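## Task

Move the green bin and the blue bin, and no other bins, to the bench edge closest to the arms. Put the hook back in its present spot, lying flat on the bench, with its handle sticking out past that same edge. Every other object must finish resting on whatever it rests on now. Anything that stays in place only because a robot is holding it does not count as done. At the end, release everything and pull the arms away.

## Robot and tools

Setup: three identical i2rt Big YAM arms named arm1, arm2 and arm3. Each has six joints, a two-finger gripper and a wrist camera. Two fixed room cameras, room_a and room_b, watch the scene. When joints 1 and 6 are 0 and the hand is level and pointing forward, the wrist camera rides on top of the hand and looks toward the fingertips. The hand can reach roughly 1.0 m from the joint-1 axis. Loose objects may occasionally be nudged by an outside push.

Frame: a single shared scene frame with its origin on the floor and +z up. The hand point is midway between the fingertips; the hand's z axis runs along the fingers and the fingers open and close along its y axis. Robot foot poses are never printed.

execute_actions: argument "actions" is a list holding one action or none. An action is an object keyed by robot name ("arm1", "arm2", "arm3"), each with a "joints" object. So there is one sub-object per arm, and inside it joints are named, not listed by position. All values are absolute targets, not offsets. Names, units and ranges: joint1_rad -2.879 to 2.879 (base turn; positive is counter-clockwise seen from above; 0 unfolds the arm toward where its foot faces), joint2_rad 0 to 3.141 (shoulder; 0 has the upper arm pointing back roughly level, increasing lifts it up then forward), joint3_rad 0 to 3.019 (elbow; 0 folded, increasing opens), joint4_rad -1.692 to 1.57 (hand pitch; positive tips fingers up), joint5_rad -1.57 to 1.57 (hand sideways swing; positive to the arm's right), joint6_rad -2.094 to 2.094 (hand roll; positive clockwise when viewed from behind the hand), gripper_m 0 to 0.093 (fingertip gap in metres). Done tolerances are ±0.045, ±0.14, ±0.09, ±0.055, ±0.03, ±0.035 rad and ±0.003 m respectively. Grip force is about 50 to 62 N per pad, sometimes less. All named motions begin together but may finish at different moments; one action lasts at most 15 s. Each joint moves at its own rate, so the hand can sweep wide between postures. A joint or arm omitted from an action may keep pushing toward an earlier target. An unknown key or out-of-range value rejects the entire call and nothing moves. "cameras" optionally lists camera names (arm1_cam_wrist, arm2_cam_wrist, arm3_cam_wrist, room_a, room_b, all); omitted, null or ["all"] returns all, [] returns none. An empty actions list just reports state and images.

Results: robot states plus one image per requested camera, in the order given by the "pictures" line. joint_positions gives current joints. joint_status tells how each commanded motion ended: "off_target" (stopped short, may still push), "contact_stop" or "time_out" (holds where it stopped; a timed-out joint may keep a target within 0.375, 0.375, 0.113, 0.225, 0.075, 0.3 rad of its position for joints 1-6 and keep pushing, listed in on_its_own), "not_followed" (a self/arm-collision check withheld that arm's targets; reported with a "joint command not followed" line and usually a "cause:" line; the gripper part still runs and the withheld targets may be retried on later actions). on_its_own shows what was not commanded this call; "held at" is a joint's held target, not its position. A loaded joint that is held up slowly sinks. A target very near the current position may not produce motion. If any result reports a stop, the rest of that reply's execute_actions, wait and finished_scene calls are skipped.

wait: "seconds" 0 to 10; sends nothing new and returns state and images. zoom_image: "camera" plus "region" [x0, y0, x1, y1] in pixels of that camera's latest full image, origin top-left, at most 504 by 504. finished_scene: "scene" 1 or 2; ends it irreversibly once the last command has been held, reports success and gives the next task. Replying without any tool call ends all remaining scenes.

Cameras: calibration lines give OpenCV intrinsics K (for 504x504 images), distortion D and T_world_to_cam (metres, scene frame to camera). Wrist cameras are fisheye; room cameras are pinhole plus radial. Real poses can differ from the listed ones by up to about 2.3 degrees and 9 mm for room cameras, and wrist camera poses inherit errors from the reported joints. Changed numbers appear in results that carry pictures.

Hazards: the arms do not halt on contact and can press hard. A hard squeeze between two robots ends the run; hard hits can too, and the collision check may react late and ignores fingers, gripper housings and wrist cameras. Sending a pushing joint its reported position relieves the push. Prolonged load heats motors (also while you think); a MOTOR HOT line appears from 85 °C, and at 100 °C the arm drops everything and falls, reported as OVER-TEMPERATURE FAULT with "limit_stop_at_motor_heat" in joint_status; resend targets afterwards. Some heat carries into the next scene. Knocking objects off the work area or onto the floor ends the scene. Drops, slips, slams and forceful pushes lower the outcome. The simulation keeps running during thinking, with the last command held. Less robot motion time is better.

Each tool is called after "Call:" as a command line: name --argument value for each argument, lists and objects as JSON in quotes; but a table of rows of numbers goes row by row, as --pt "numbers of a row", without its own name.

## Session

Call:
execute_actions --actions '[]'

Scene clock: 0.00 s.
arm1.joint_positions: joint1_rad=+0.653 joint2_rad=+0.250 joint3_rad=+1.439 joint4_rad=-1.249 joint5_rad=-0.162 joint6_rad=-0.004 gripper_m=+0.094
arm1.joint_status: not commanded
arm1.hand: x=-0.9911 y=+0.0281 z=+1.4092 quat_wxyz=(-0.211, +0.686, -0.239, -0.654) (m; scene frame)
arm2.joint_positions: joint1_rad=+0.540 joint2_rad=+0.290 joint3_rad=+1.520 joint4_rad=-1.610 joint5_rad=+0.136 joint6_rad=+0.178 gripper_m=+0.094
arm2.joint_status: not commanded
arm2.hand: x=+0.0127 y=+0.0343 z=+1.3346 quat_wxyz=(-0.286, +0.653, -0.505, -0.487) (m; scene frame)
arm3.joint_positions: joint1_rad=+0.214 joint2_rad=+0.624 joint3_rad=+1.697 joint4_rad=-1.495 joint5_rad=-0.294 joint6_rad=+0.565 gripper_m=+0.095
arm3.joint_status: not commanded
arm3.hand: x=+0.8677 y=+0.1479 z=+1.3652 quat_wxyz=(-0.129, +0.503, -0.662, -0.540) (m; scene frame)
pictures: arm1_cam_wrist, arm2_cam_wrist, arm3_cam_wrist, room_a, room_b
Images, in order (width x height): arm1_cam_wrist 504x504, arm2_cam_wrist 504x504, arm3_cam_wrist 504x504, room_a 504x504, room_b 504x504.

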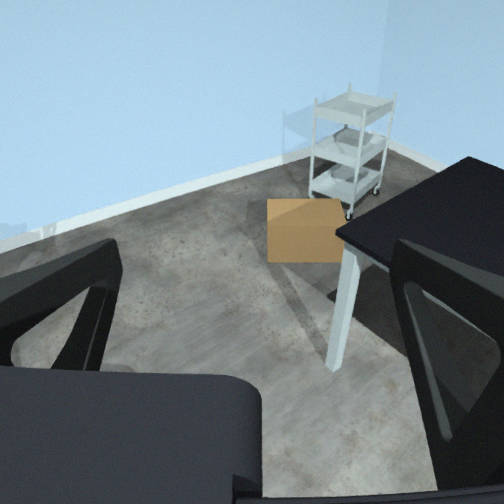

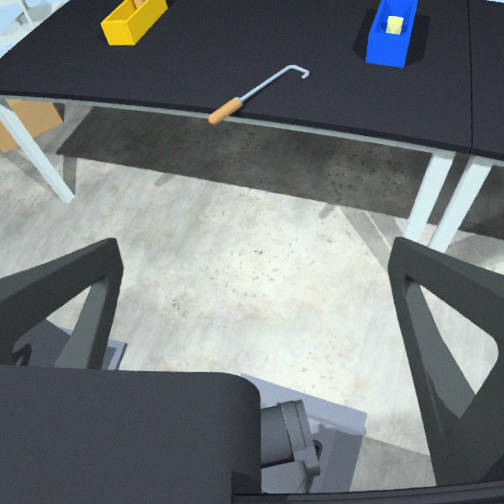

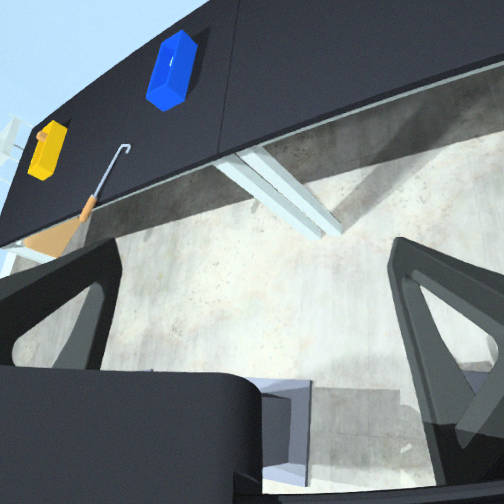

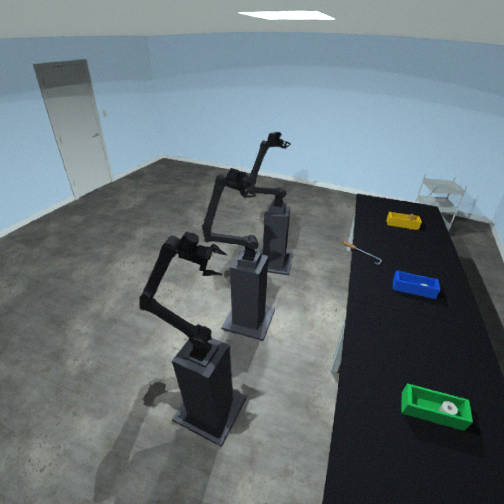

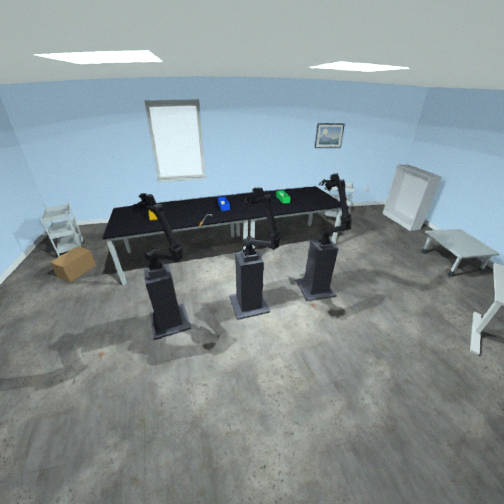

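Call:
zoom_image --camera "room_a" --region '[300, 160, 504, 460]'

Call:
zoom_image --camera "room_b" --region '[90, 160, 370, 340]'

Call:
zoom_image --camera "arm2_cam_wrist" --region '[80, 0, 480, 160]'

Region (300, 160, 504, 460) of room_a's 504x504 image, scaled by 1.680, with more detail than that image has; it fills the left 343 columns of this view, and the rest is white.

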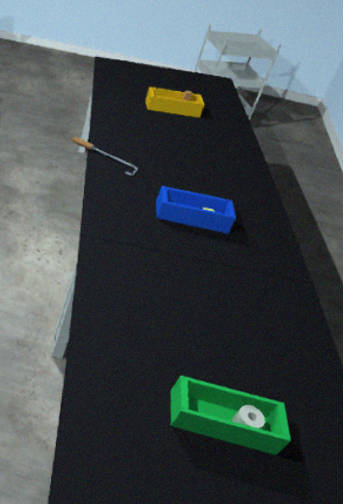

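Region (90, 160, 370, 340) of room_b's 504x504 image, scaled by 1.800, with more detail than that image has; it fills the top 324 rows of this view, and the rest is white.

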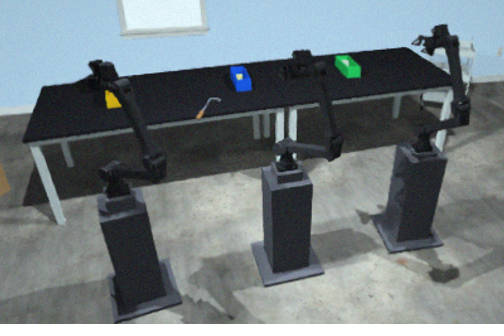

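Region (80, 0, 480, 160) of arm2_cam_wrist's 504x504 image, scaled by 1.260, with more detail than that image has; it fills the top 202 rows of this view, and the rest is white.

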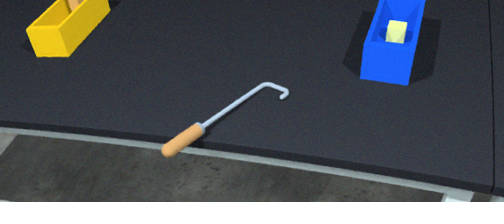

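Call:
zoom_image --camera "arm2_cam_wrist" --region '[340, 0, 440, 90]'

Call:
zoom_image --camera "arm2_cam_wrist" --region '[190, 50, 330, 140]'

Call:
zoom_image --camera "room_a" --region '[390, 370, 490, 440]'

Call:
zoom_image --camera "room_a" --region '[330, 195, 460, 310]'

Region (340, 0, 440, 90) of arm2_cam_wrist's 504x504 image, scaled by 5.040, with more detail than that image has; it fills the top 454 rows of this view, and the rest is white.

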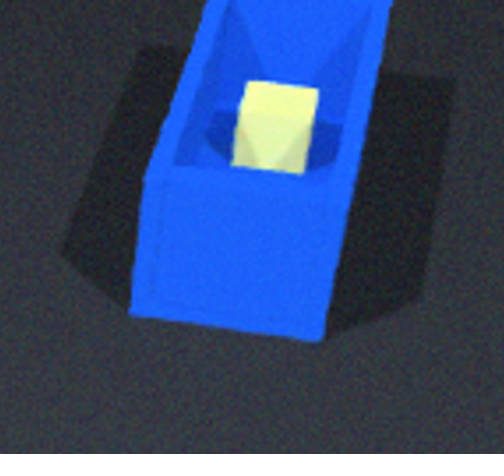

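Region (190, 50, 330, 140) of arm2_cam_wrist's 504x504 image, scaled by 3.600, with more detail than that image has; it fills the top 324 rows of this view, and the rest is white.

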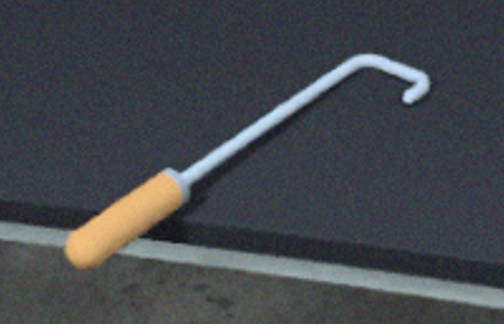

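Region (390, 370, 490, 440) of room_a's 504x504 image, scaled by 5.040, with more detail than that image has; it fills the top 353 rows of this view, and the rest is white.

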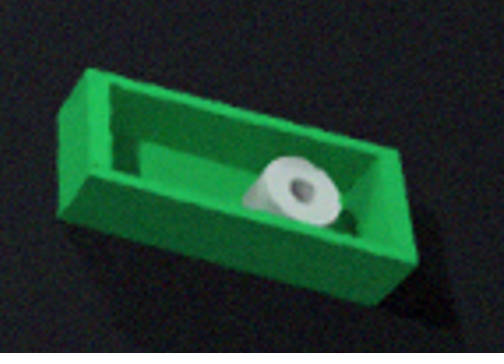

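Region (330, 195, 460, 310) of room_a's 504x504 image, scaled by 3.877, with more detail than that image has; it fills the top 446 rows of this view, and the rest is white.

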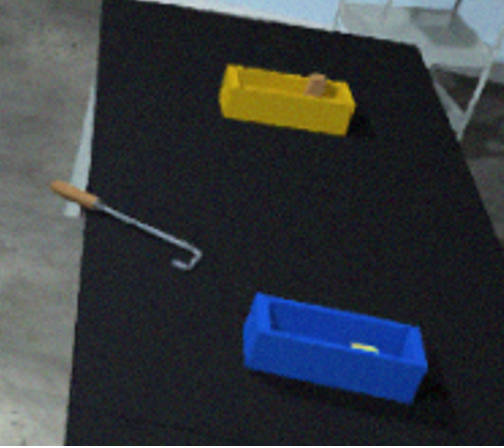

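Call:
zoom_image --camera "room_b" --region '[190, 175, 310, 235]'

Call:
zoom_image --camera "arm3_cam_wrist" --region '[60, 20, 240, 230]'

Region (190, 175, 310, 235) of room_b's 504x504 image, scaled by 4.200, with more detail than that image has.

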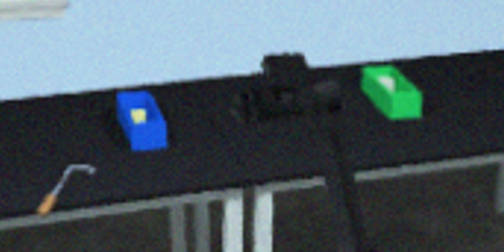

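Region (60, 20, 240, 230) of arm3_cam_wrist's 504x504 image, scaled by 2.400, with more detail than that image has; it fills the left 432 columns of this view, and the rest is white.

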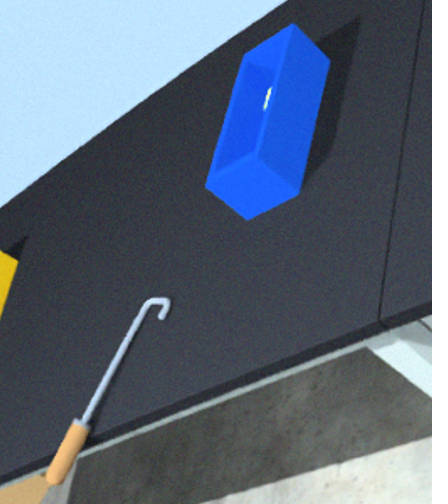

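Call:
zoom_image --camera "room_a" --region '[130, 120, 310, 300]'

Call:
zoom_image --camera "room_a" --region '[130, 280, 370, 460]'

Region (130, 120, 310, 300) of room_a's 504x504 image, scaled by 2.800, with more detail than that image has.

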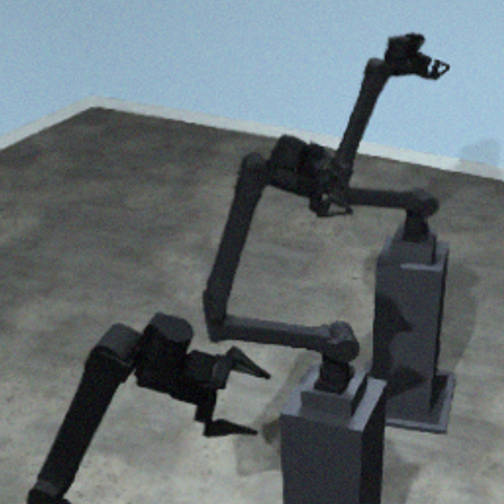

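Region (130, 280, 370, 460) of room_a's 504x504 image, scaled by 2.100, with more detail than that image has; it fills the top 378 rows of this view, and the rest is white.

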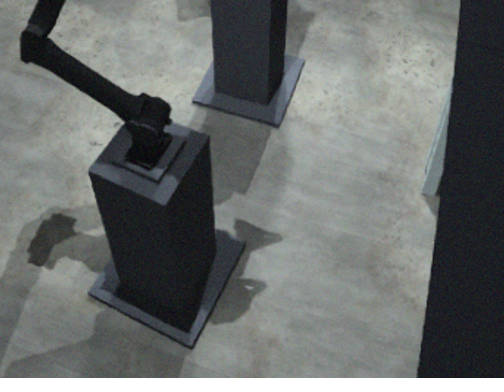

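Call:
execute_actions --actions '[{"arm1":{"joints":{"joint1_rad":0.0,"joint2_rad":1.0,"joint3_rad":1.2,"joint4_rad":-1.0,"joint5_rad":0,"joint6_rad":0}},"arm2":{"joints":{"joint1_rad":0.2,"joint2_rad":1.0,"joint3_rad":1.2,"joint4_rad":-1.0,"joint5_rad":0,"joint6_rad":0}},"arm3":{"joints":{"joint1_rad":0.0,"joint2_rad":1.0,"joint3_rad":1.2,"joint4_rad":-1.0,"joint5_rad":0,"joint6_rad":0}}}]'

Scene clock: 121.57 s.
arm1.joint_positions: joint1_rad=+0.001 joint2_rad=+0.998 joint3_rad=+1.196 joint4_rad=-1.010 joint5_rad=-0.002 joint6_rad=-0.004 gripper_m=+0.094
arm1.joint_status: all done
arm1.hand: x=-0.9798 y=+0.4172 z=+1.1572 quat_wxyz=(-0.239, +0.692, -0.622, -0.277) (m; scene frame)
arm2.joint_positions: joint1_rad=+0.204 joint2_rad=+1.006 joint3_rad=+1.189 joint4_rad=-1.025 joint5_rad=+0.001 joint6_rad=+0.013 gripper_m=+0.094
arm2.joint_status: all done
arm2.hand: x=-0.0703 y=+0.4032 z=+1.1353 quat_wxyz=(-0.225, +0.716, -0.600, -0.278) (m; scene frame)
arm3.joint_positions: joint1_rad=+0.006 joint2_rad=+0.993 joint3_rad=+1.181 joint4_rad=-1.014 joint5_rad=-0.002 joint6_rad=+0.013 gripper_m=+0.095
arm3.joint_status: all done
arm3.hand: x=+0.9783 y=+0.4133 z=+1.0987 quat_wxyz=(-0.273, +0.616, -0.696, -0.248) (m; scene frame)
pictures: arm1_cam_wrist, arm2_cam_wrist, arm3_cam_wrist, room_a, room_b
camera_calibration (this result's frames):
arm1_cam_wrist: T_world_to_cam=[[0.993259, 0.115198, -0.0128764, 0.94107], [0.113001, -0.987043, -0.113917, 0.662994], [-0.0258327, 0.111694, -0.993407, 1.20186], [0, 0, 0, 1]] pos_world=[-0.978598, 0.411753, 1.28158]
arm2_cam_wrist: T_world_to_cam=[[0.981085, 0.192676, -0.0186821, 0.0127746], [0.189336, -0.975196, -0.114652, 0.547168], [-0.0403094, 0.108946, -0.99323, 1.20435], [0, 0, 0, 1]] pos_world=[-0.0675851, 0.399925, 1.25917]
arm3_cam_wrist: T_world_to_cam=[[0.993543, -0.11344, 0.00201885, -0.928742], [-0.112257, -0.985453, -0.127596, 0.665973], [0.0164639, 0.126546, -0.991824, 1.14415], [0, 0, 0, 1]] pos_world=[0.978667, 0.406142, 1.22165]
Images, in order (width x height): arm1_cam_wrist 504x504, arm2_cam_wrist 504x504, arm3_cam_wrist 504x504, room_a 504x504, room_b 504x504.

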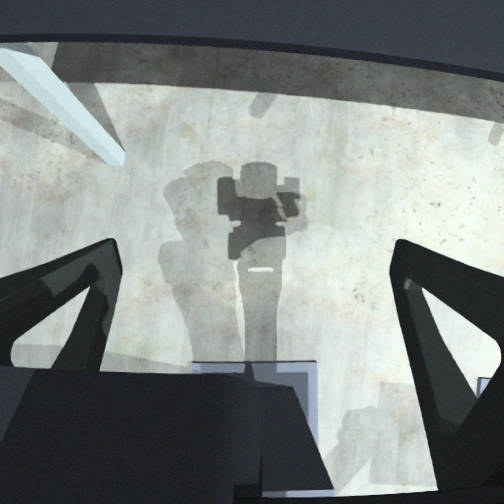

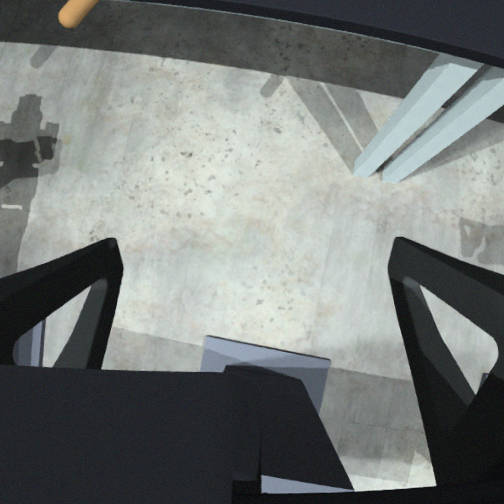

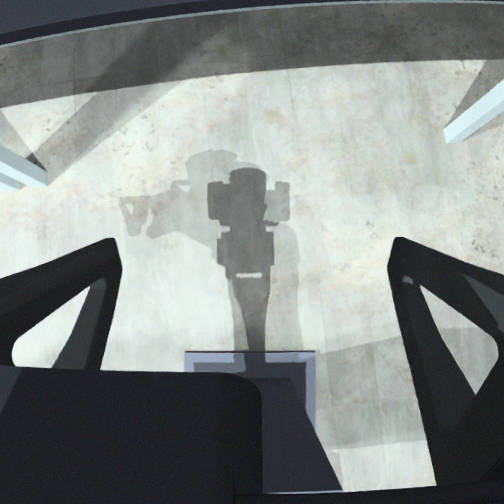

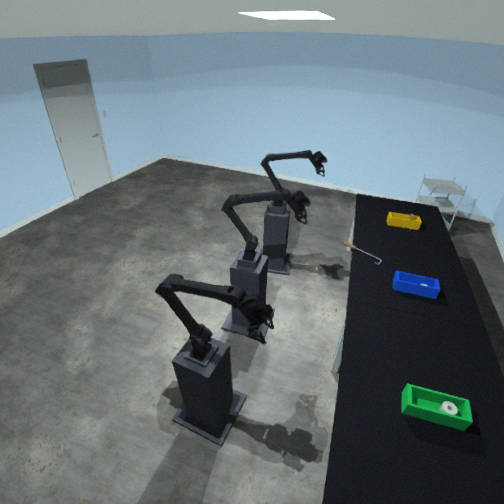

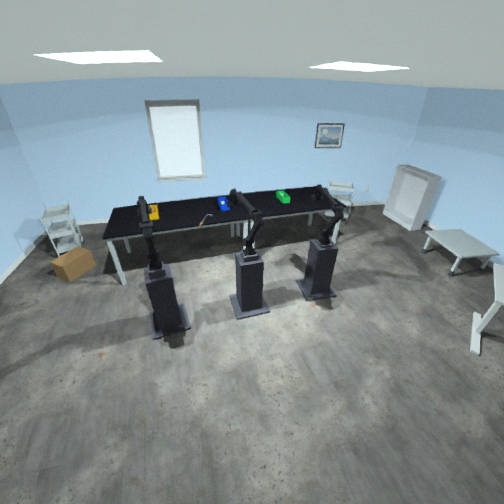

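Call:
execute_actions --actions '[{"arm1":{"joints":{"joint4_rad":-0.3}},"arm2":{"joints":{"joint3_rad":1.7}},"arm3":{"joints":{"joint2_rad":1.5}}}]' --cameras '["arm1_cam_wrist","arm2_cam_wrist"]'

Scene clock: 136.67 s.
arm1.joint_positions: joint1_rad=+0.001 joint2_rad=+0.998 joint3_rad=+1.196 joint4_rad=-0.315 joint5_rad=-0.002 joint6_rad=-0.004 gripper_m=+0.094
arm1.joint_status: all done
arm1.hand: x=-0.9859 y=+0.4935 z=+1.3062 quat_wxyz=(-0.438, +0.557, -0.503, -0.495) (m; scene frame)
arm2.joint_positions: joint1_rad=+0.204 joint2_rad=+0.997 joint3_rad=+1.666 joint4_rad=-1.017 joint5_rad=+0.001 joint6_rad=+0.013 gripper_m=+0.094
arm2.joint_status: all done
arm2.hand: x=-0.0669 y=+0.3910 z=+1.4012 quat_wxyz=(-0.363, +0.626, -0.526, -0.447) (m; scene frame)
arm3.joint_positions: joint1_rad=+0.006 joint2_rad=+1.519 joint3_rad=+1.181 joint4_rad=-1.009 joint5_rad=-0.002 joint6_rad=+0.012 gripper_m=+0.095
arm3.joint_status: all done
arm3.hand: x=+0.9869 y=+0.4863 z=+0.8699 quat_wxyz=(-0.087, +0.658, -0.744, -0.078) (m; scene frame)
pictures: arm1_cam_wrist, arm2_cam_wrist
camera_calibration (this result's frames):
arm1_cam_wrist: T_world_to_cam=[[0.993613, 0.112539, -0.00829802, 0.935954], [0.0716979, -0.686387, -0.723693, 1.3634], [-0.0871393, 0.718476, -0.690072, 0.584992], [0, 0, 0, 1]] pos_world=[-0.976753, 0.410186, 1.39814]
arm2_cam_wrist: T_world_to_cam=[[0.979847, 0.199184, -0.0150092, 0.00902283], [0.154836, -0.804858, -0.572913, 1.13831], [-0.126195, 0.559044, -0.819478, 1.04469], [0, 0, 0, 1]] pos_world=[-0.0532576, 0.330354, 1.50839]
Images, in order (width x height): arm1_cam_wrist 504x504, arm2_cam_wrist 504x504.

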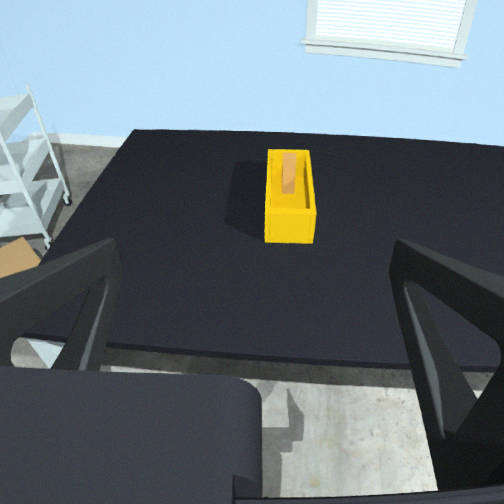

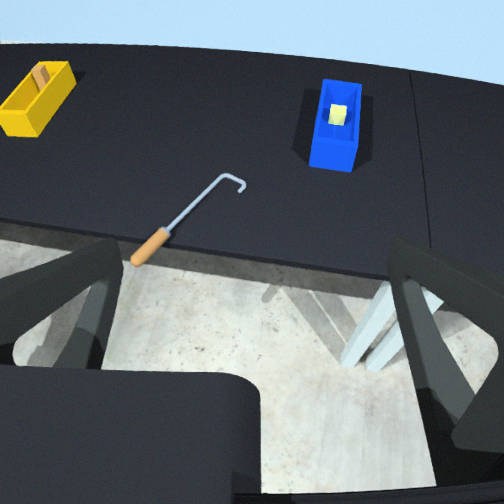

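Call:
zoom_image --camera "arm2_cam_wrist" --region '[110, 150, 270, 290]'

Call:
zoom_image --camera "arm2_cam_wrist" --region '[280, 60, 440, 200]'

Region (110, 150, 270, 290) of arm2_cam_wrist's 504x504 image, scaled by 3.150, with more detail than that image has; it fills the top 441 rows of this view, and the rest is white.

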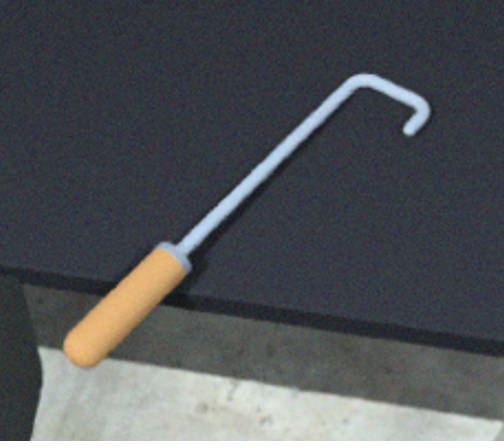

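Region (280, 60, 440, 200) of arm2_cam_wrist's 504x504 image, scaled by 3.150, with more detail than that image has; it fills the top 441 rows of this view, and the rest is white.

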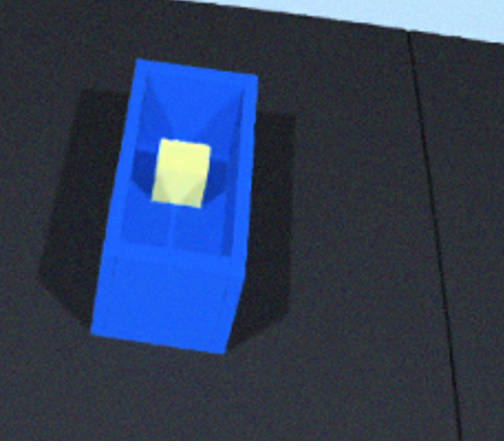

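Call:
zoom_image --camera "arm2_cam_wrist" --region '[120, 210, 220, 280]'

Call:
zoom_image --camera "arm2_cam_wrist" --region '[230, 230, 400, 330]'

Region (120, 210, 220, 280) of arm2_cam_wrist's 504x504 image, scaled by 5.040, with more detail than that image has; it fills the top 353 rows of this view, and the rest is white.

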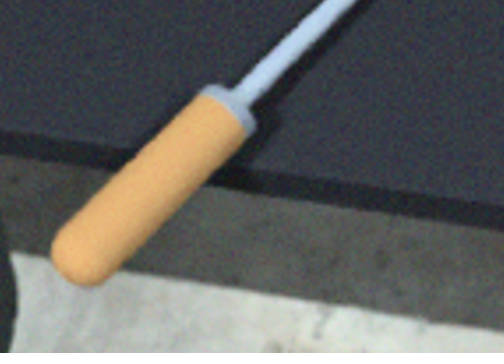

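Region (230, 230, 400, 330) of arm2_cam_wrist's 504x504 image, scaled by 2.965, with more detail than that image has; it fills the top 296 rows of this view, and the rest is white.

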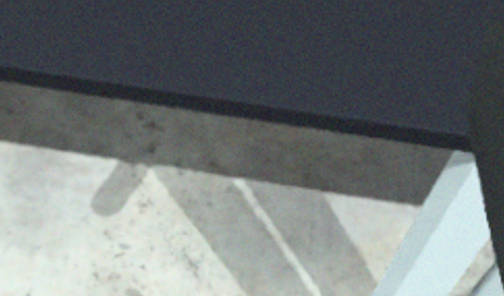

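Call:
execute_actions --actions '[{"arm1":{"joints":{"joint1_rad":0.9}},"arm2":{"joints":{"joint1_rad":0.7685,"joint2_rad":2.496,"joint3_rad":1.924,"joint4_rad":0.572,"joint5_rad":1.157,"joint6_rad":0,"gripper_m":0.075}},"arm3":{"joints":{"joint1_rad":0.1,"joint2_rad":1.0,"joint3_rad":1.666,"joint4_rad":-1.0}}}]'

Scene clock: 258.63 s.
arm1.joint_positions: joint1_rad=+0.898 joint2_rad=+0.998 joint3_rad=+1.196 joint4_rad=-0.315 joint5_rad=+0.000 joint6_rad=-0.004 gripper_m=+0.094
arm1.joint_status: all done
arm1.hand: x=-1.3485 y=+0.2683 z=+1.3135 quat_wxyz=(-0.181, +0.715, -0.212, -0.641) (m; scene frame)
arm2.joint_positions: joint1_rad=+0.771 joint2_rad=+2.504 joint3_rad=+1.900 joint4_rad=+0.549 joint5_rad=+1.155 joint6_rad=+0.009 gripper_m=+0.075
arm2.joint_status: all done
arm2.hand: x=-0.4455 y=+0.7029 z=+0.8419 quat_wxyz=(-0.590, +0.406, -0.588, -0.377) (m; scene frame)
arm3.joint_positions: joint1_rad=+0.107 joint2_rad=+1.007 joint3_rad=+1.660 joint4_rad=-1.000 joint5_rad=+0.000 joint6_rad=+0.011 gripper_m=+0.095
arm3.joint_status: all done
arm3.hand: x=+0.9362 y=+0.4111 z=+1.3584 quat_wxyz=(-0.410, +0.572, -0.582, -0.408) (m; scene frame)
pictures: arm1_cam_wrist, arm2_cam_wrist, arm3_cam_wrist, room_a, room_b
camera_calibration (this result's frames):
arm1_cam_wrist: T_world_to_cam=[[0.533086, 0.845997, -0.0103553, 0.506518], [0.570642, -0.36856, -0.733847, 1.84096], [-0.624649, 0.385295, -0.679236, 0.070624], [0, 0, 0, 1]] pos_world=[-1.27643, 0.222779, 1.4042]
arm2_cam_wrist: T_world_to_cam=[[0.926925, -0.37298, 0.0411973, 0.640767], [-0.191804, -0.565286, -0.802286, 0.997843], [0.322525, 0.735757, -0.595516, 0.251343], [0, 0, 0, 1]] pos_world=[-0.483616, 0.618132, 0.923837]
arm3_cam_wrist: T_world_to_cam=[[0.999893, -0.014046, 0.00408099, -0.937323], [-0.00921576, -0.821634, -0.569941, 1.12926], [0.0113585, 0.569842, -0.821676, 0.994163], [0, 0, 0, 1]] pos_world=[0.936338, 0.348157, 1.46432]
Images, in order (width x height): arm1_cam_wrist 504x504, arm2_cam_wrist 504x504, arm3_cam_wrist 504x504, room_a 504x504, room_b 504x504.

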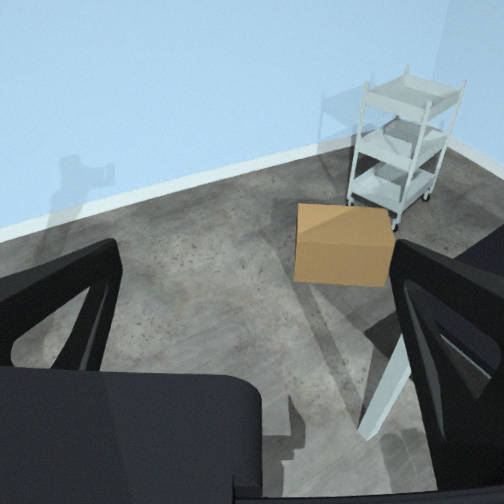

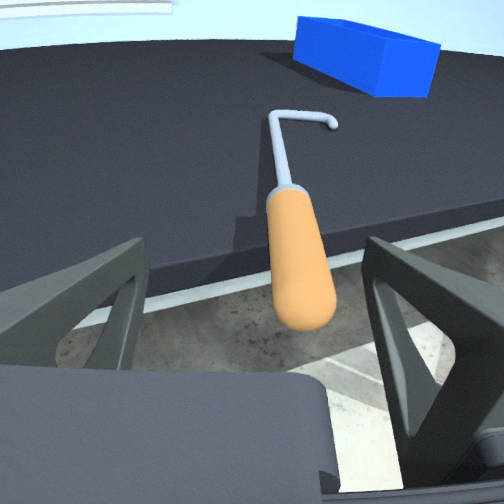

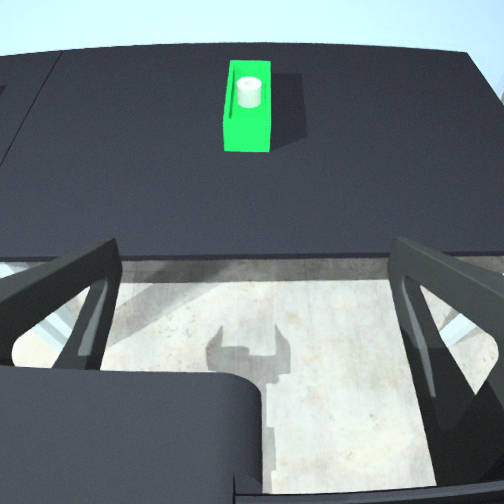

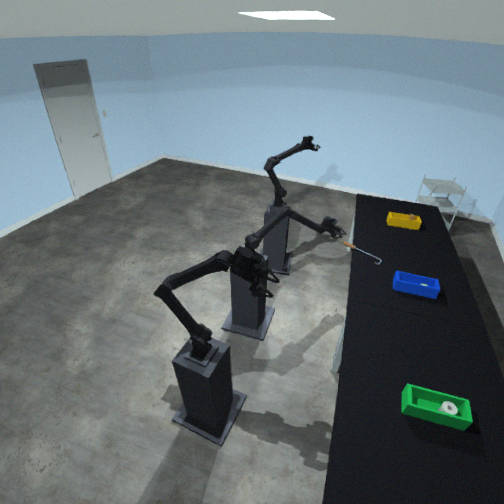

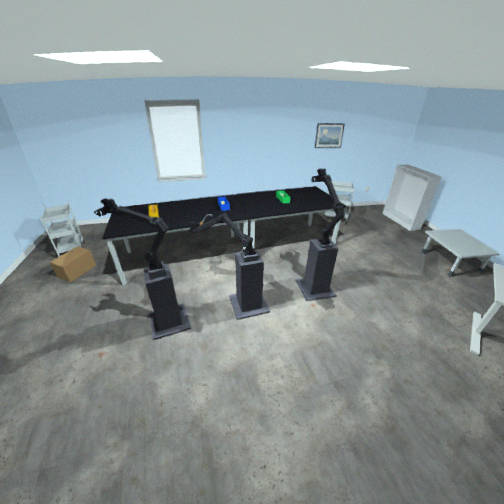

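Call:
zoom_image --camera "arm2_cam_wrist" --region '[130, 160, 430, 360]'

Call:
zoom_image --camera "arm3_cam_wrist" --region '[190, 40, 330, 170]'

Region (130, 160, 430, 360) of arm2_cam_wrist's 504x504 image, scaled by 1.680, with more detail than that image has.

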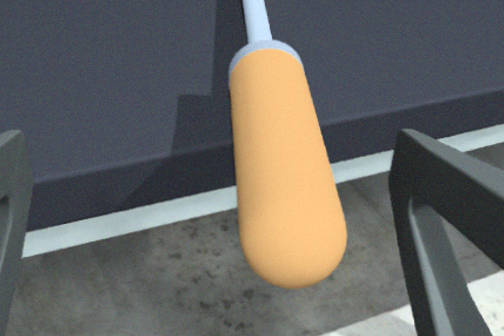

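Region (190, 40, 330, 170) of arm3_cam_wrist's 504x504 image, scaled by 3.600, with more detail than that image has; it fills the top 468 rows of this view, and the rest is white.

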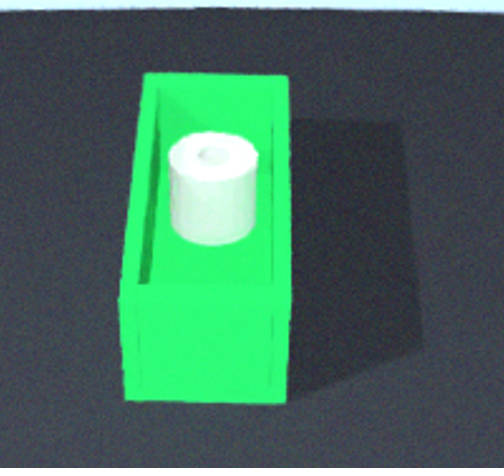

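Call:
execute_actions --actions '[{"arm2":{"joints":{"joint1_rad":0.753,"joint2_rad":2.546,"joint3_rad":1.833,"joint4_rad":0.768,"joint5_rad":1.136,"joint6_rad":0}}}]' --cameras '["arm2_cam_wrist","room_a"]'

Scene clock: 322.90 s.
arm1.joint_positions: joint1_rad=+0.898 joint2_rad=+0.998 joint3_rad=+1.196 joint4_rad=-0.315 joint5_rad=+0.000 joint6_rad=-0.004 gripper_m=+0.094
arm1.joint_status: not commanded
arm1.hand: x=-1.3485 y=+0.2683 z=+1.3135 quat_wxyz=(-0.181, +0.715, -0.212, -0.641) (m; scene frame)
arm2.joint_positions: joint1_rad=+0.756 joint2_rad=+2.538 joint3_rad=+1.838 joint4_rad=+0.744 joint5_rad=+1.137 joint6_rad=+0.009 gripper_m=+0.075
arm2.joint_status: all done
arm2.hand: x=-0.4265 y=+0.6989 z=+0.8153 quat_wxyz=(-0.583, +0.372, -0.593, -0.412) (m; scene frame)
arm3.joint_positions: joint1_rad=+0.107 joint2_rad=+1.007 joint3_rad=+1.660 joint4_rad=-1.000 joint5_rad=+0.000 joint6_rad=+0.011 gripper_m=+0.095
arm3.joint_status: not commanded
arm3.hand: x=+0.9362 y=+0.4111 z=+1.3584 quat_wxyz=(-0.410, +0.572, -0.582, -0.408) (m; scene frame)
pictures: arm2_cam_wrist, room_a
camera_calibration (this result's frames):
arm2_cam_wrist: T_world_to_cam=[[0.927652, -0.370319, -0.048226, 0.69407], [-0.245344, -0.506983, -0.826302, 0.933804], [0.281545, 0.778352, -0.561159, 0.157027], [0, 0, 0, 1]] pos_world=[-0.458962, 0.608227, 0.893193]
Images, in order (width x height): arm2_cam_wrist 504x504, room_a 504x504.

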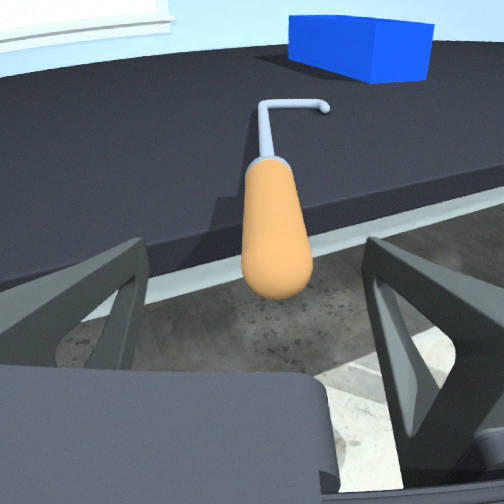

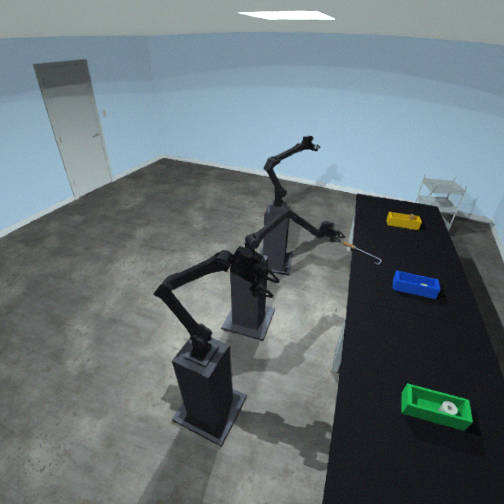

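Call:
execute_actions --actions '[{"arm2":{"joints":{"joint1_rad":0.636,"joint2_rad":2.664,"joint3_rad":2.062,"joint4_rad":0.637,"joint5_rad":1.019,"joint6_rad":0,"gripper_m":0.093}}}]' --cameras '["arm2_cam_wrist","room_a"]'

Scene clock: 379.43 s.
arm1.joint_positions: joint1_rad=+0.898 joint2_rad=+0.998 joint3_rad=+1.196 joint4_rad=-0.315 joint5_rad=+0.000 joint6_rad=-0.004 gripper_m=+0.094
arm1.joint_status: not commanded
arm1.hand: x=-1.3485 y=+0.2683 z=+1.3135 quat_wxyz=(-0.181, +0.715, -0.212, -0.641) (m; scene frame)
arm2.joint_positions: joint1_rad=+0.642 joint2_rad=+2.667 joint3_rad=+1.992 joint4_rad=+0.652 joint5_rad=+1.022 joint6_rad=+0.011 gripper_m=+0.093
arm2.joint_status: all done
arm2.hand: x=-0.3752 y=+0.7717 z=+0.7662 quat_wxyz=(-0.586, +0.395, -0.591, -0.389) (m; scene frame)
arm3.joint_positions: joint1_rad=+0.107 joint2_rad=+1.007 joint3_rad=+1.660 joint4_rad=-1.000 joint5_rad=+0.000 joint6_rad=+0.011 gripper_m=+0.095
arm3.joint_status: not commanded
arm3.hand: x=+0.9362 y=+0.4111 z=+1.3584 quat_wxyz=(-0.410, +0.572, -0.582, -0.408) (m; scene frame)
pictures: arm2_cam_wrist, room_a
camera_calibration (this result's frames):
arm2_cam_wrist: T_world_to_cam=[[0.928667, -0.370819, 0.00842278, 0.628506], [-0.211414, -0.547843, -0.809427, 0.974106], [0.304766, 0.749908, -0.58716, 0.109035], [0, 0, 0, 1]] pos_world=[-0.410964, 0.684953, 0.847195]
Images, in order (width x height): arm2_cam_wrist 504x504, room_a 504x504.

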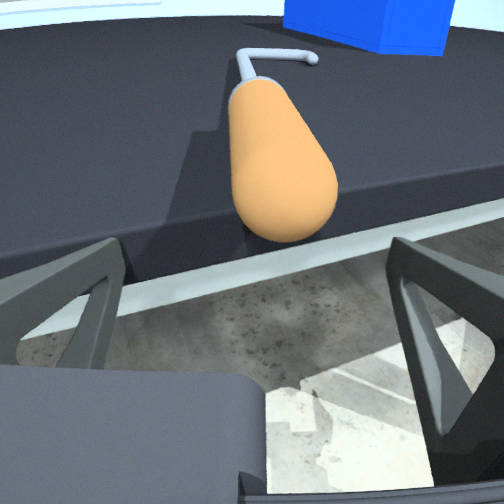

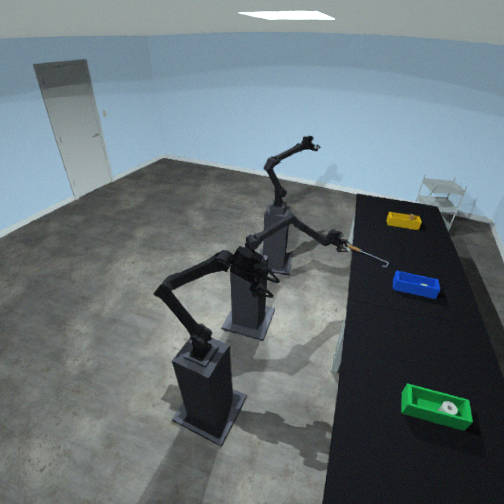

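Call:
zoom_image --camera "room_a" --region '[310, 210, 410, 290]'

Call:
zoom_image --camera "arm2_cam_wrist" --region '[190, 30, 390, 260]'

Region (310, 210, 410, 290) of room_a's 504x504 image, scaled by 5.040, with more detail than that image has; it fills the top 403 rows of this view, and the rest is white.

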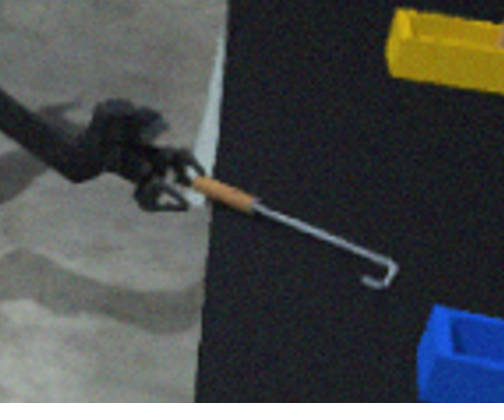

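Region (190, 30, 390, 260) of arm2_cam_wrist's 504x504 image, scaled by 2.191, with more detail than that image has; it fills the left 438 columns of this view, and the rest is white.

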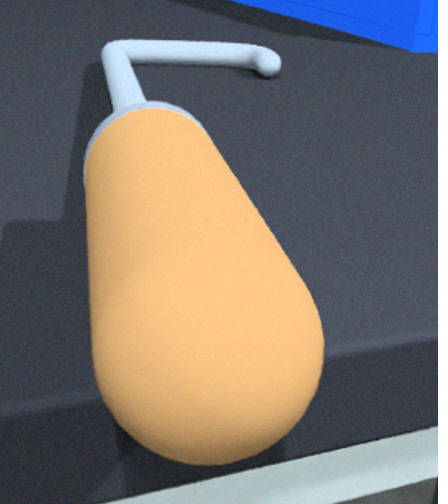

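Call:
execute_actions --actions '[{"arm2":{"joints":{"joint2_rad":2.47,"joint4_rad":0.31,"joint6_rad":0.17}}}]' --cameras '["arm2_cam_wrist"]'

Call:
execute_actions --actions '[{"arm2":{"joints":{"joint1_rad":0.543,"joint2_rad":2.50,"joint3_rad":2.16,"joint4_rad":0.31,"joint5_rad":0.845,"joint6_rad":0.17}}}]' --cameras '["arm2_cam_wrist","room_a"]'

Scene clock: 500.83 s.
arm1.joint_positions: joint1_rad=+0.898 joint2_rad=+0.998 joint3_rad=+1.196 joint4_rad=-0.315 joint5_rad=+0.000 joint6_rad=-0.004 gripper_m=+0.094
arm1.joint_status: not commanded
arm1.hand: x=-1.3485 y=+0.2683 z=+1.3135 quat_wxyz=(-0.181, +0.715, -0.212, -0.641) (m; scene frame)
arm2.joint_positions: joint1_rad=+0.642 joint2_rad=+2.456 joint3_rad=+2.032 joint4_rad=+0.326 joint5_rad=+1.021 joint6_rad=+0.157 gripper_m=+0.093
arm2.joint_status: all done
arm2.hand: x=-0.3854 y=+0.7852 z=+0.9094 quat_wxyz=(-0.558, +0.378, -0.618, -0.405) (m; scene frame)
arm3.joint_positions: joint1_rad=+0.107 joint2_rad=+1.007 joint3_rad=+1.660 joint4_rad=-1.000 joint5_rad=+0.000 joint6_rad=+0.011 gripper_m=+0.095
arm3.joint_status: not commanded
arm3.hand: x=+0.9362 y=+0.4111 z=+1.3584 quat_wxyz=(-0.410, +0.572, -0.582, -0.408) (m; scene frame)
pictures: arm2_cam_wrist
camera_calibration (this result's frames):
arm2_cam_wrist: T_world_to_cam=[[0.925042, -0.372855, -0.0726425, 0.715624], [-0.284052, -0.551983, -0.783983, 1.04739], [0.252215, 0.745851, -0.616518, 0.195724], [0, 0, 0, 1]] pos_world=[-0.413834, 0.698982, 0.993784]
Images, in order (width x height): arm2_cam_wrist 504x504.

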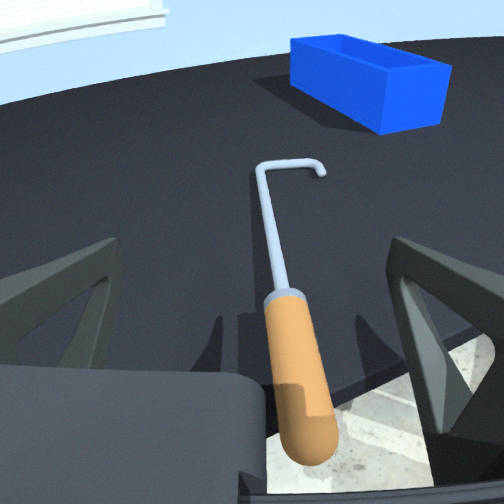

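Scene clock: 502.17 s.
arm1.joint_positions: joint1_rad=+0.898 joint2_rad=+0.998 joint3_rad=+1.196 joint4_rad=-0.315 joint5_rad=+0.000 joint6_rad=-0.004 gripper_m=+0.094
arm1.joint_status: not commanded
arm1.hand: x=-1.3485 y=+0.2683 z=+1.3135 quat_wxyz=(-0.181, +0.715, -0.212, -0.641) (m; scene frame)
arm2.joint_positions: joint1_rad=+0.545 joint2_rad=+2.488 joint3_rad=+2.097 joint4_rad=+0.326 joint5_rad=+0.847 joint6_rad=+0.158 gripper_m=+0.093
arm2.joint_status: all done
arm2.hand: x=-0.3406 y=+0.8406 z=+0.9142 quat_wxyz=(-0.536, +0.390, -0.607, -0.438) (m; scene frame)
arm3.joint_positions: joint1_rad=+0.107 joint2_rad=+1.007 joint3_rad=+1.660 joint4_rad=-1.000 joint5_rad=+0.000 joint6_rad=+0.011 gripper_m=+0.095
arm3.joint_status: not commanded
arm3.hand: x=+0.9362 y=+0.4111 z=+1.3584 quat_wxyz=(-0.410, +0.572, -0.582, -0.408) (m; scene frame)
pictures: arm2_cam_wrist, room_a
camera_calibration (this result's frames):
arm2_cam_wrist: T_world_to_cam=[[0.948114, -0.298988, -0.108104, 0.67338], [-0.265387, -0.557027, -0.78695, 1.10771], [0.175071, 0.774808, -0.607473, 0.0871417], [0, 0, 0, 1]] pos_world=[-0.359725, 0.750838, 0.997443]
Images, in order (width x height): arm2_cam_wrist 504x504, room_a 504x504.

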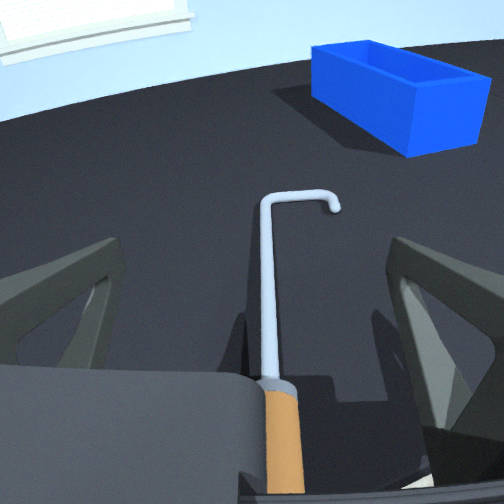

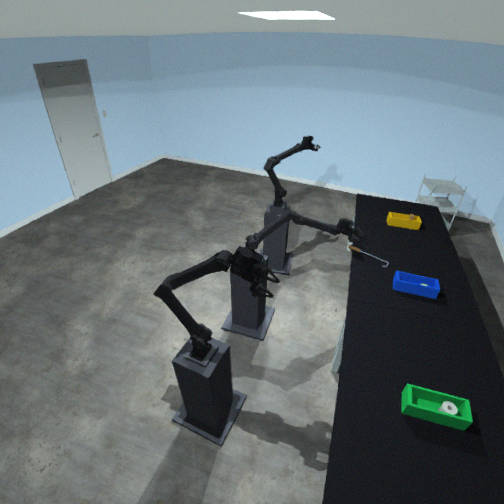

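Call:
execute_actions --actions '[{"arm2":{"joints":{"joint1_rad":0.572,"joint2_rad":2.54,"joint3_rad":2.042,"joint5_rad":0.864,"joint6_rad":0.19}}}]' --cameras '["arm2_cam_wrist","room_a"]'

Scene clock: 557.77 s.
arm1.joint_positions: joint1_rad=+0.898 joint2_rad=+0.998 joint3_rad=+1.196 joint4_rad=-0.315 joint5_rad=+0.000 joint6_rad=-0.004 gripper_m=+0.094
arm1.joint_status: not commanded
arm1.hand: x=-1.3485 y=+0.2683 z=+1.3135 quat_wxyz=(-0.181, +0.715, -0.212, -0.641) (m; scene frame)
arm2.joint_positions: joint1_rad=+0.573 joint2_rad=+2.534 joint3_rad=+2.046 joint4_rad=+0.326 joint5_rad=+0.862 joint6_rad=+0.177 gripper_m=+0.093
arm2.joint_status: all done
arm2.hand: x=-0.3561 y=+0.8217 z=+0.8472 quat_wxyz=(-0.529, +0.420, -0.612, -0.411) (m; scene frame)
arm3.joint_positions: joint1_rad=+0.107 joint2_rad=+1.007 joint3_rad=+1.660 joint4_rad=-1.000 joint5_rad=+0.000 joint6_rad=+0.011 gripper_m=+0.095
arm3.joint_status: not commanded
arm3.hand: x=+0.9362 y=+0.4111 z=+1.3584 quat_wxyz=(-0.410, +0.572, -0.582, -0.408) (m; scene frame)
pictures: arm2_cam_wrist, room_a
camera_calibration (this result's frames):
arm2_cam_wrist: T_world_to_cam=[[0.953979, -0.294955, -0.0540921, 0.628227], [-0.233597, -0.617838, -0.750805, 1.07104], [0.188033, 0.728888, -0.658305, 0.14919], [0, 0, 0, 1]] pos_world=[-0.377177, 0.738282, 0.936334]
Images, in order (width x height): arm2_cam_wrist 504x504, room_a 504x504.

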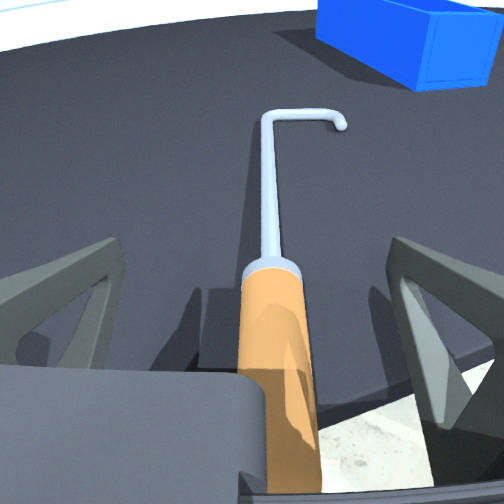

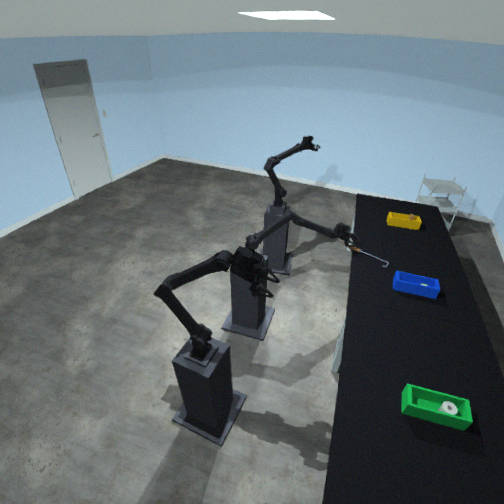

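Call:
execute_actions --actions '[{"arm2":{"joints":{"joint1_rad":0.558,"joint2_rad":2.61}}}]' --cameras '["arm2_cam_wrist","room_a"]'

Scene clock: 567.60 s.
arm1.joint_positions: joint1_rad=+0.898 joint2_rad=+0.998 joint3_rad=+1.196 joint4_rad=-0.315 joint5_rad=+0.000 joint6_rad=-0.004 gripper_m=+0.094
arm1.joint_status: not commanded
arm1.hand: x=-1.3485 y=+0.2683 z=+1.3135 quat_wxyz=(-0.181, +0.715, -0.212, -0.641) (m; scene frame)
arm2.joint_positions: joint1_rad=+0.563 joint2_rad=+2.598 joint3_rad=+2.046 joint4_rad=+0.328 joint5_rad=+0.865 joint6_rad=+0.191 gripper_m=+0.093
arm2.joint_status: all done
arm2.hand: x=-0.3455 y=+0.8211 z=+0.7923 quat_wxyz=(-0.528, +0.433, -0.620, -0.388) (m; scene frame)
arm3.joint_positions: joint1_rad=+0.107 joint2_rad=+1.007 joint3_rad=+1.660 joint4_rad=-1.000 joint5_rad=+0.000 joint6_rad=+0.011 gripper_m=+0.095
arm3.joint_status: not commanded
arm3.hand: x=+0.9362 y=+0.4111 z=+1.3584 quat_wxyz=(-0.410, +0.572, -0.582, -0.408) (m; scene frame)
pictures: arm2_cam_wrist, room_a
camera_calibration (this result's frames):
arm2_cam_wrist: T_world_to_cam=[[0.950571, -0.309811, -0.0208098, 0.599634], [-0.227694, -0.649914, -0.725098, 1.03993], [0.211118, 0.693995, -0.688332, 0.171935], [0, 0, 0, 1]] pos_world=[-0.369506, 0.742318, 0.88488]
Images, in order (width x height): arm2_cam_wrist 504x504, room_a 504x504.

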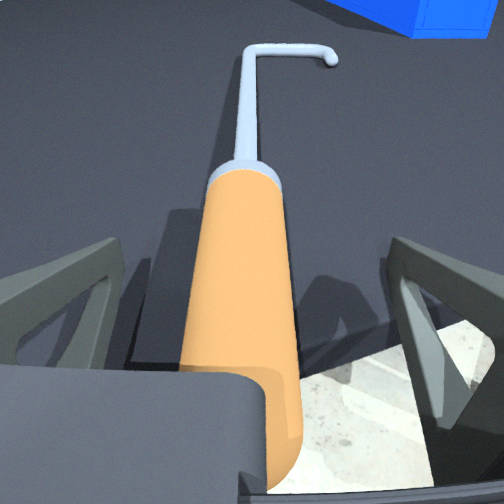

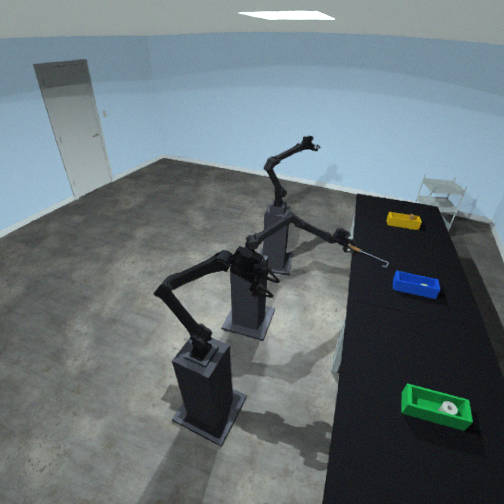

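Call:
execute_actions --actions '[{"arm2":{"joints":{"joint2_rad":2.618,"gripper_m":0.02}}}]' --cameras '["arm2_cam_wrist","room_a"]'

Scene clock: 575.17 s.
arm1.joint_positions: joint1_rad=+0.898 joint2_rad=+0.998 joint3_rad=+1.196 joint4_rad=-0.315 joint5_rad=+0.000 joint6_rad=-0.004 gripper_m=+0.094
arm1.joint_status: not commanded
arm1.hand: x=-1.3485 y=+0.2683 z=+1.3135 quat_wxyz=(-0.181, +0.715, -0.212, -0.641) (m; scene frame)
arm2.joint_positions: joint1_rad=+0.563 joint2_rad=+2.598 joint3_rad=+2.046 joint4_rad=+0.328 joint5_rad=+0.863 joint6_rad=+0.191 gripper_m=+0.030
arm2.joint_status: gripper_m off_target (ended at +0.030, target +0.020); the others done
arm2.hand: x=-0.3458 y=+0.8212 z=+0.7922 quat_wxyz=(-0.527, +0.433, -0.619, -0.389) (m; scene frame)
arm3.joint_positions: joint1_rad=+0.107 joint2_rad=+1.007 joint3_rad=+1.660 joint4_rad=-1.000 joint5_rad=+0.000 joint6_rad=+0.011 gripper_m=+0.095
arm3.joint_status: not commanded
arm3.hand: x=+0.9362 y=+0.4111 z=+1.3584 quat_wxyz=(-0.410, +0.572, -0.582, -0.408) (m; scene frame)
pictures: arm2_cam_wrist, room_a
camera_calibration (this result's frames):
arm2_cam_wrist: T_world_to_cam=[[0.951138, -0.308044, -0.0210809, 0.598917], [-0.22674, -0.650492, -0.724879, 1.04052], [0.209582, 0.69424, -0.688554, 0.17134], [0, 0, 0, 1]] pos_world=[-0.369635, 0.742389, 0.884851]
Images, in order (width x height): arm2_cam_wrist 504x504, room_a 504x504.

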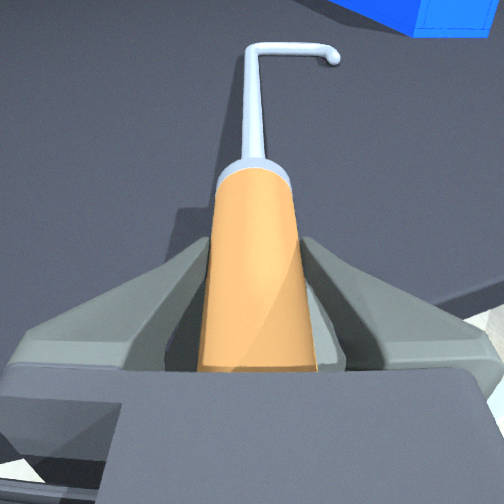

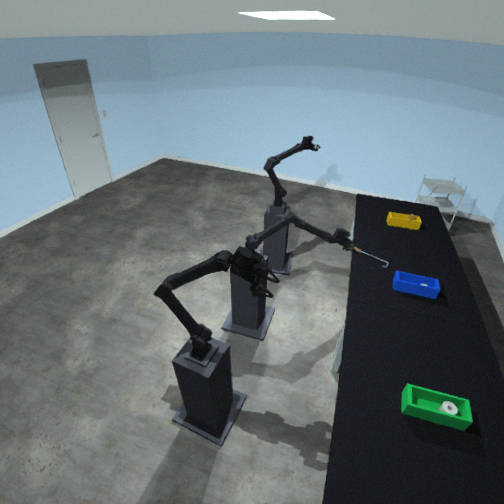

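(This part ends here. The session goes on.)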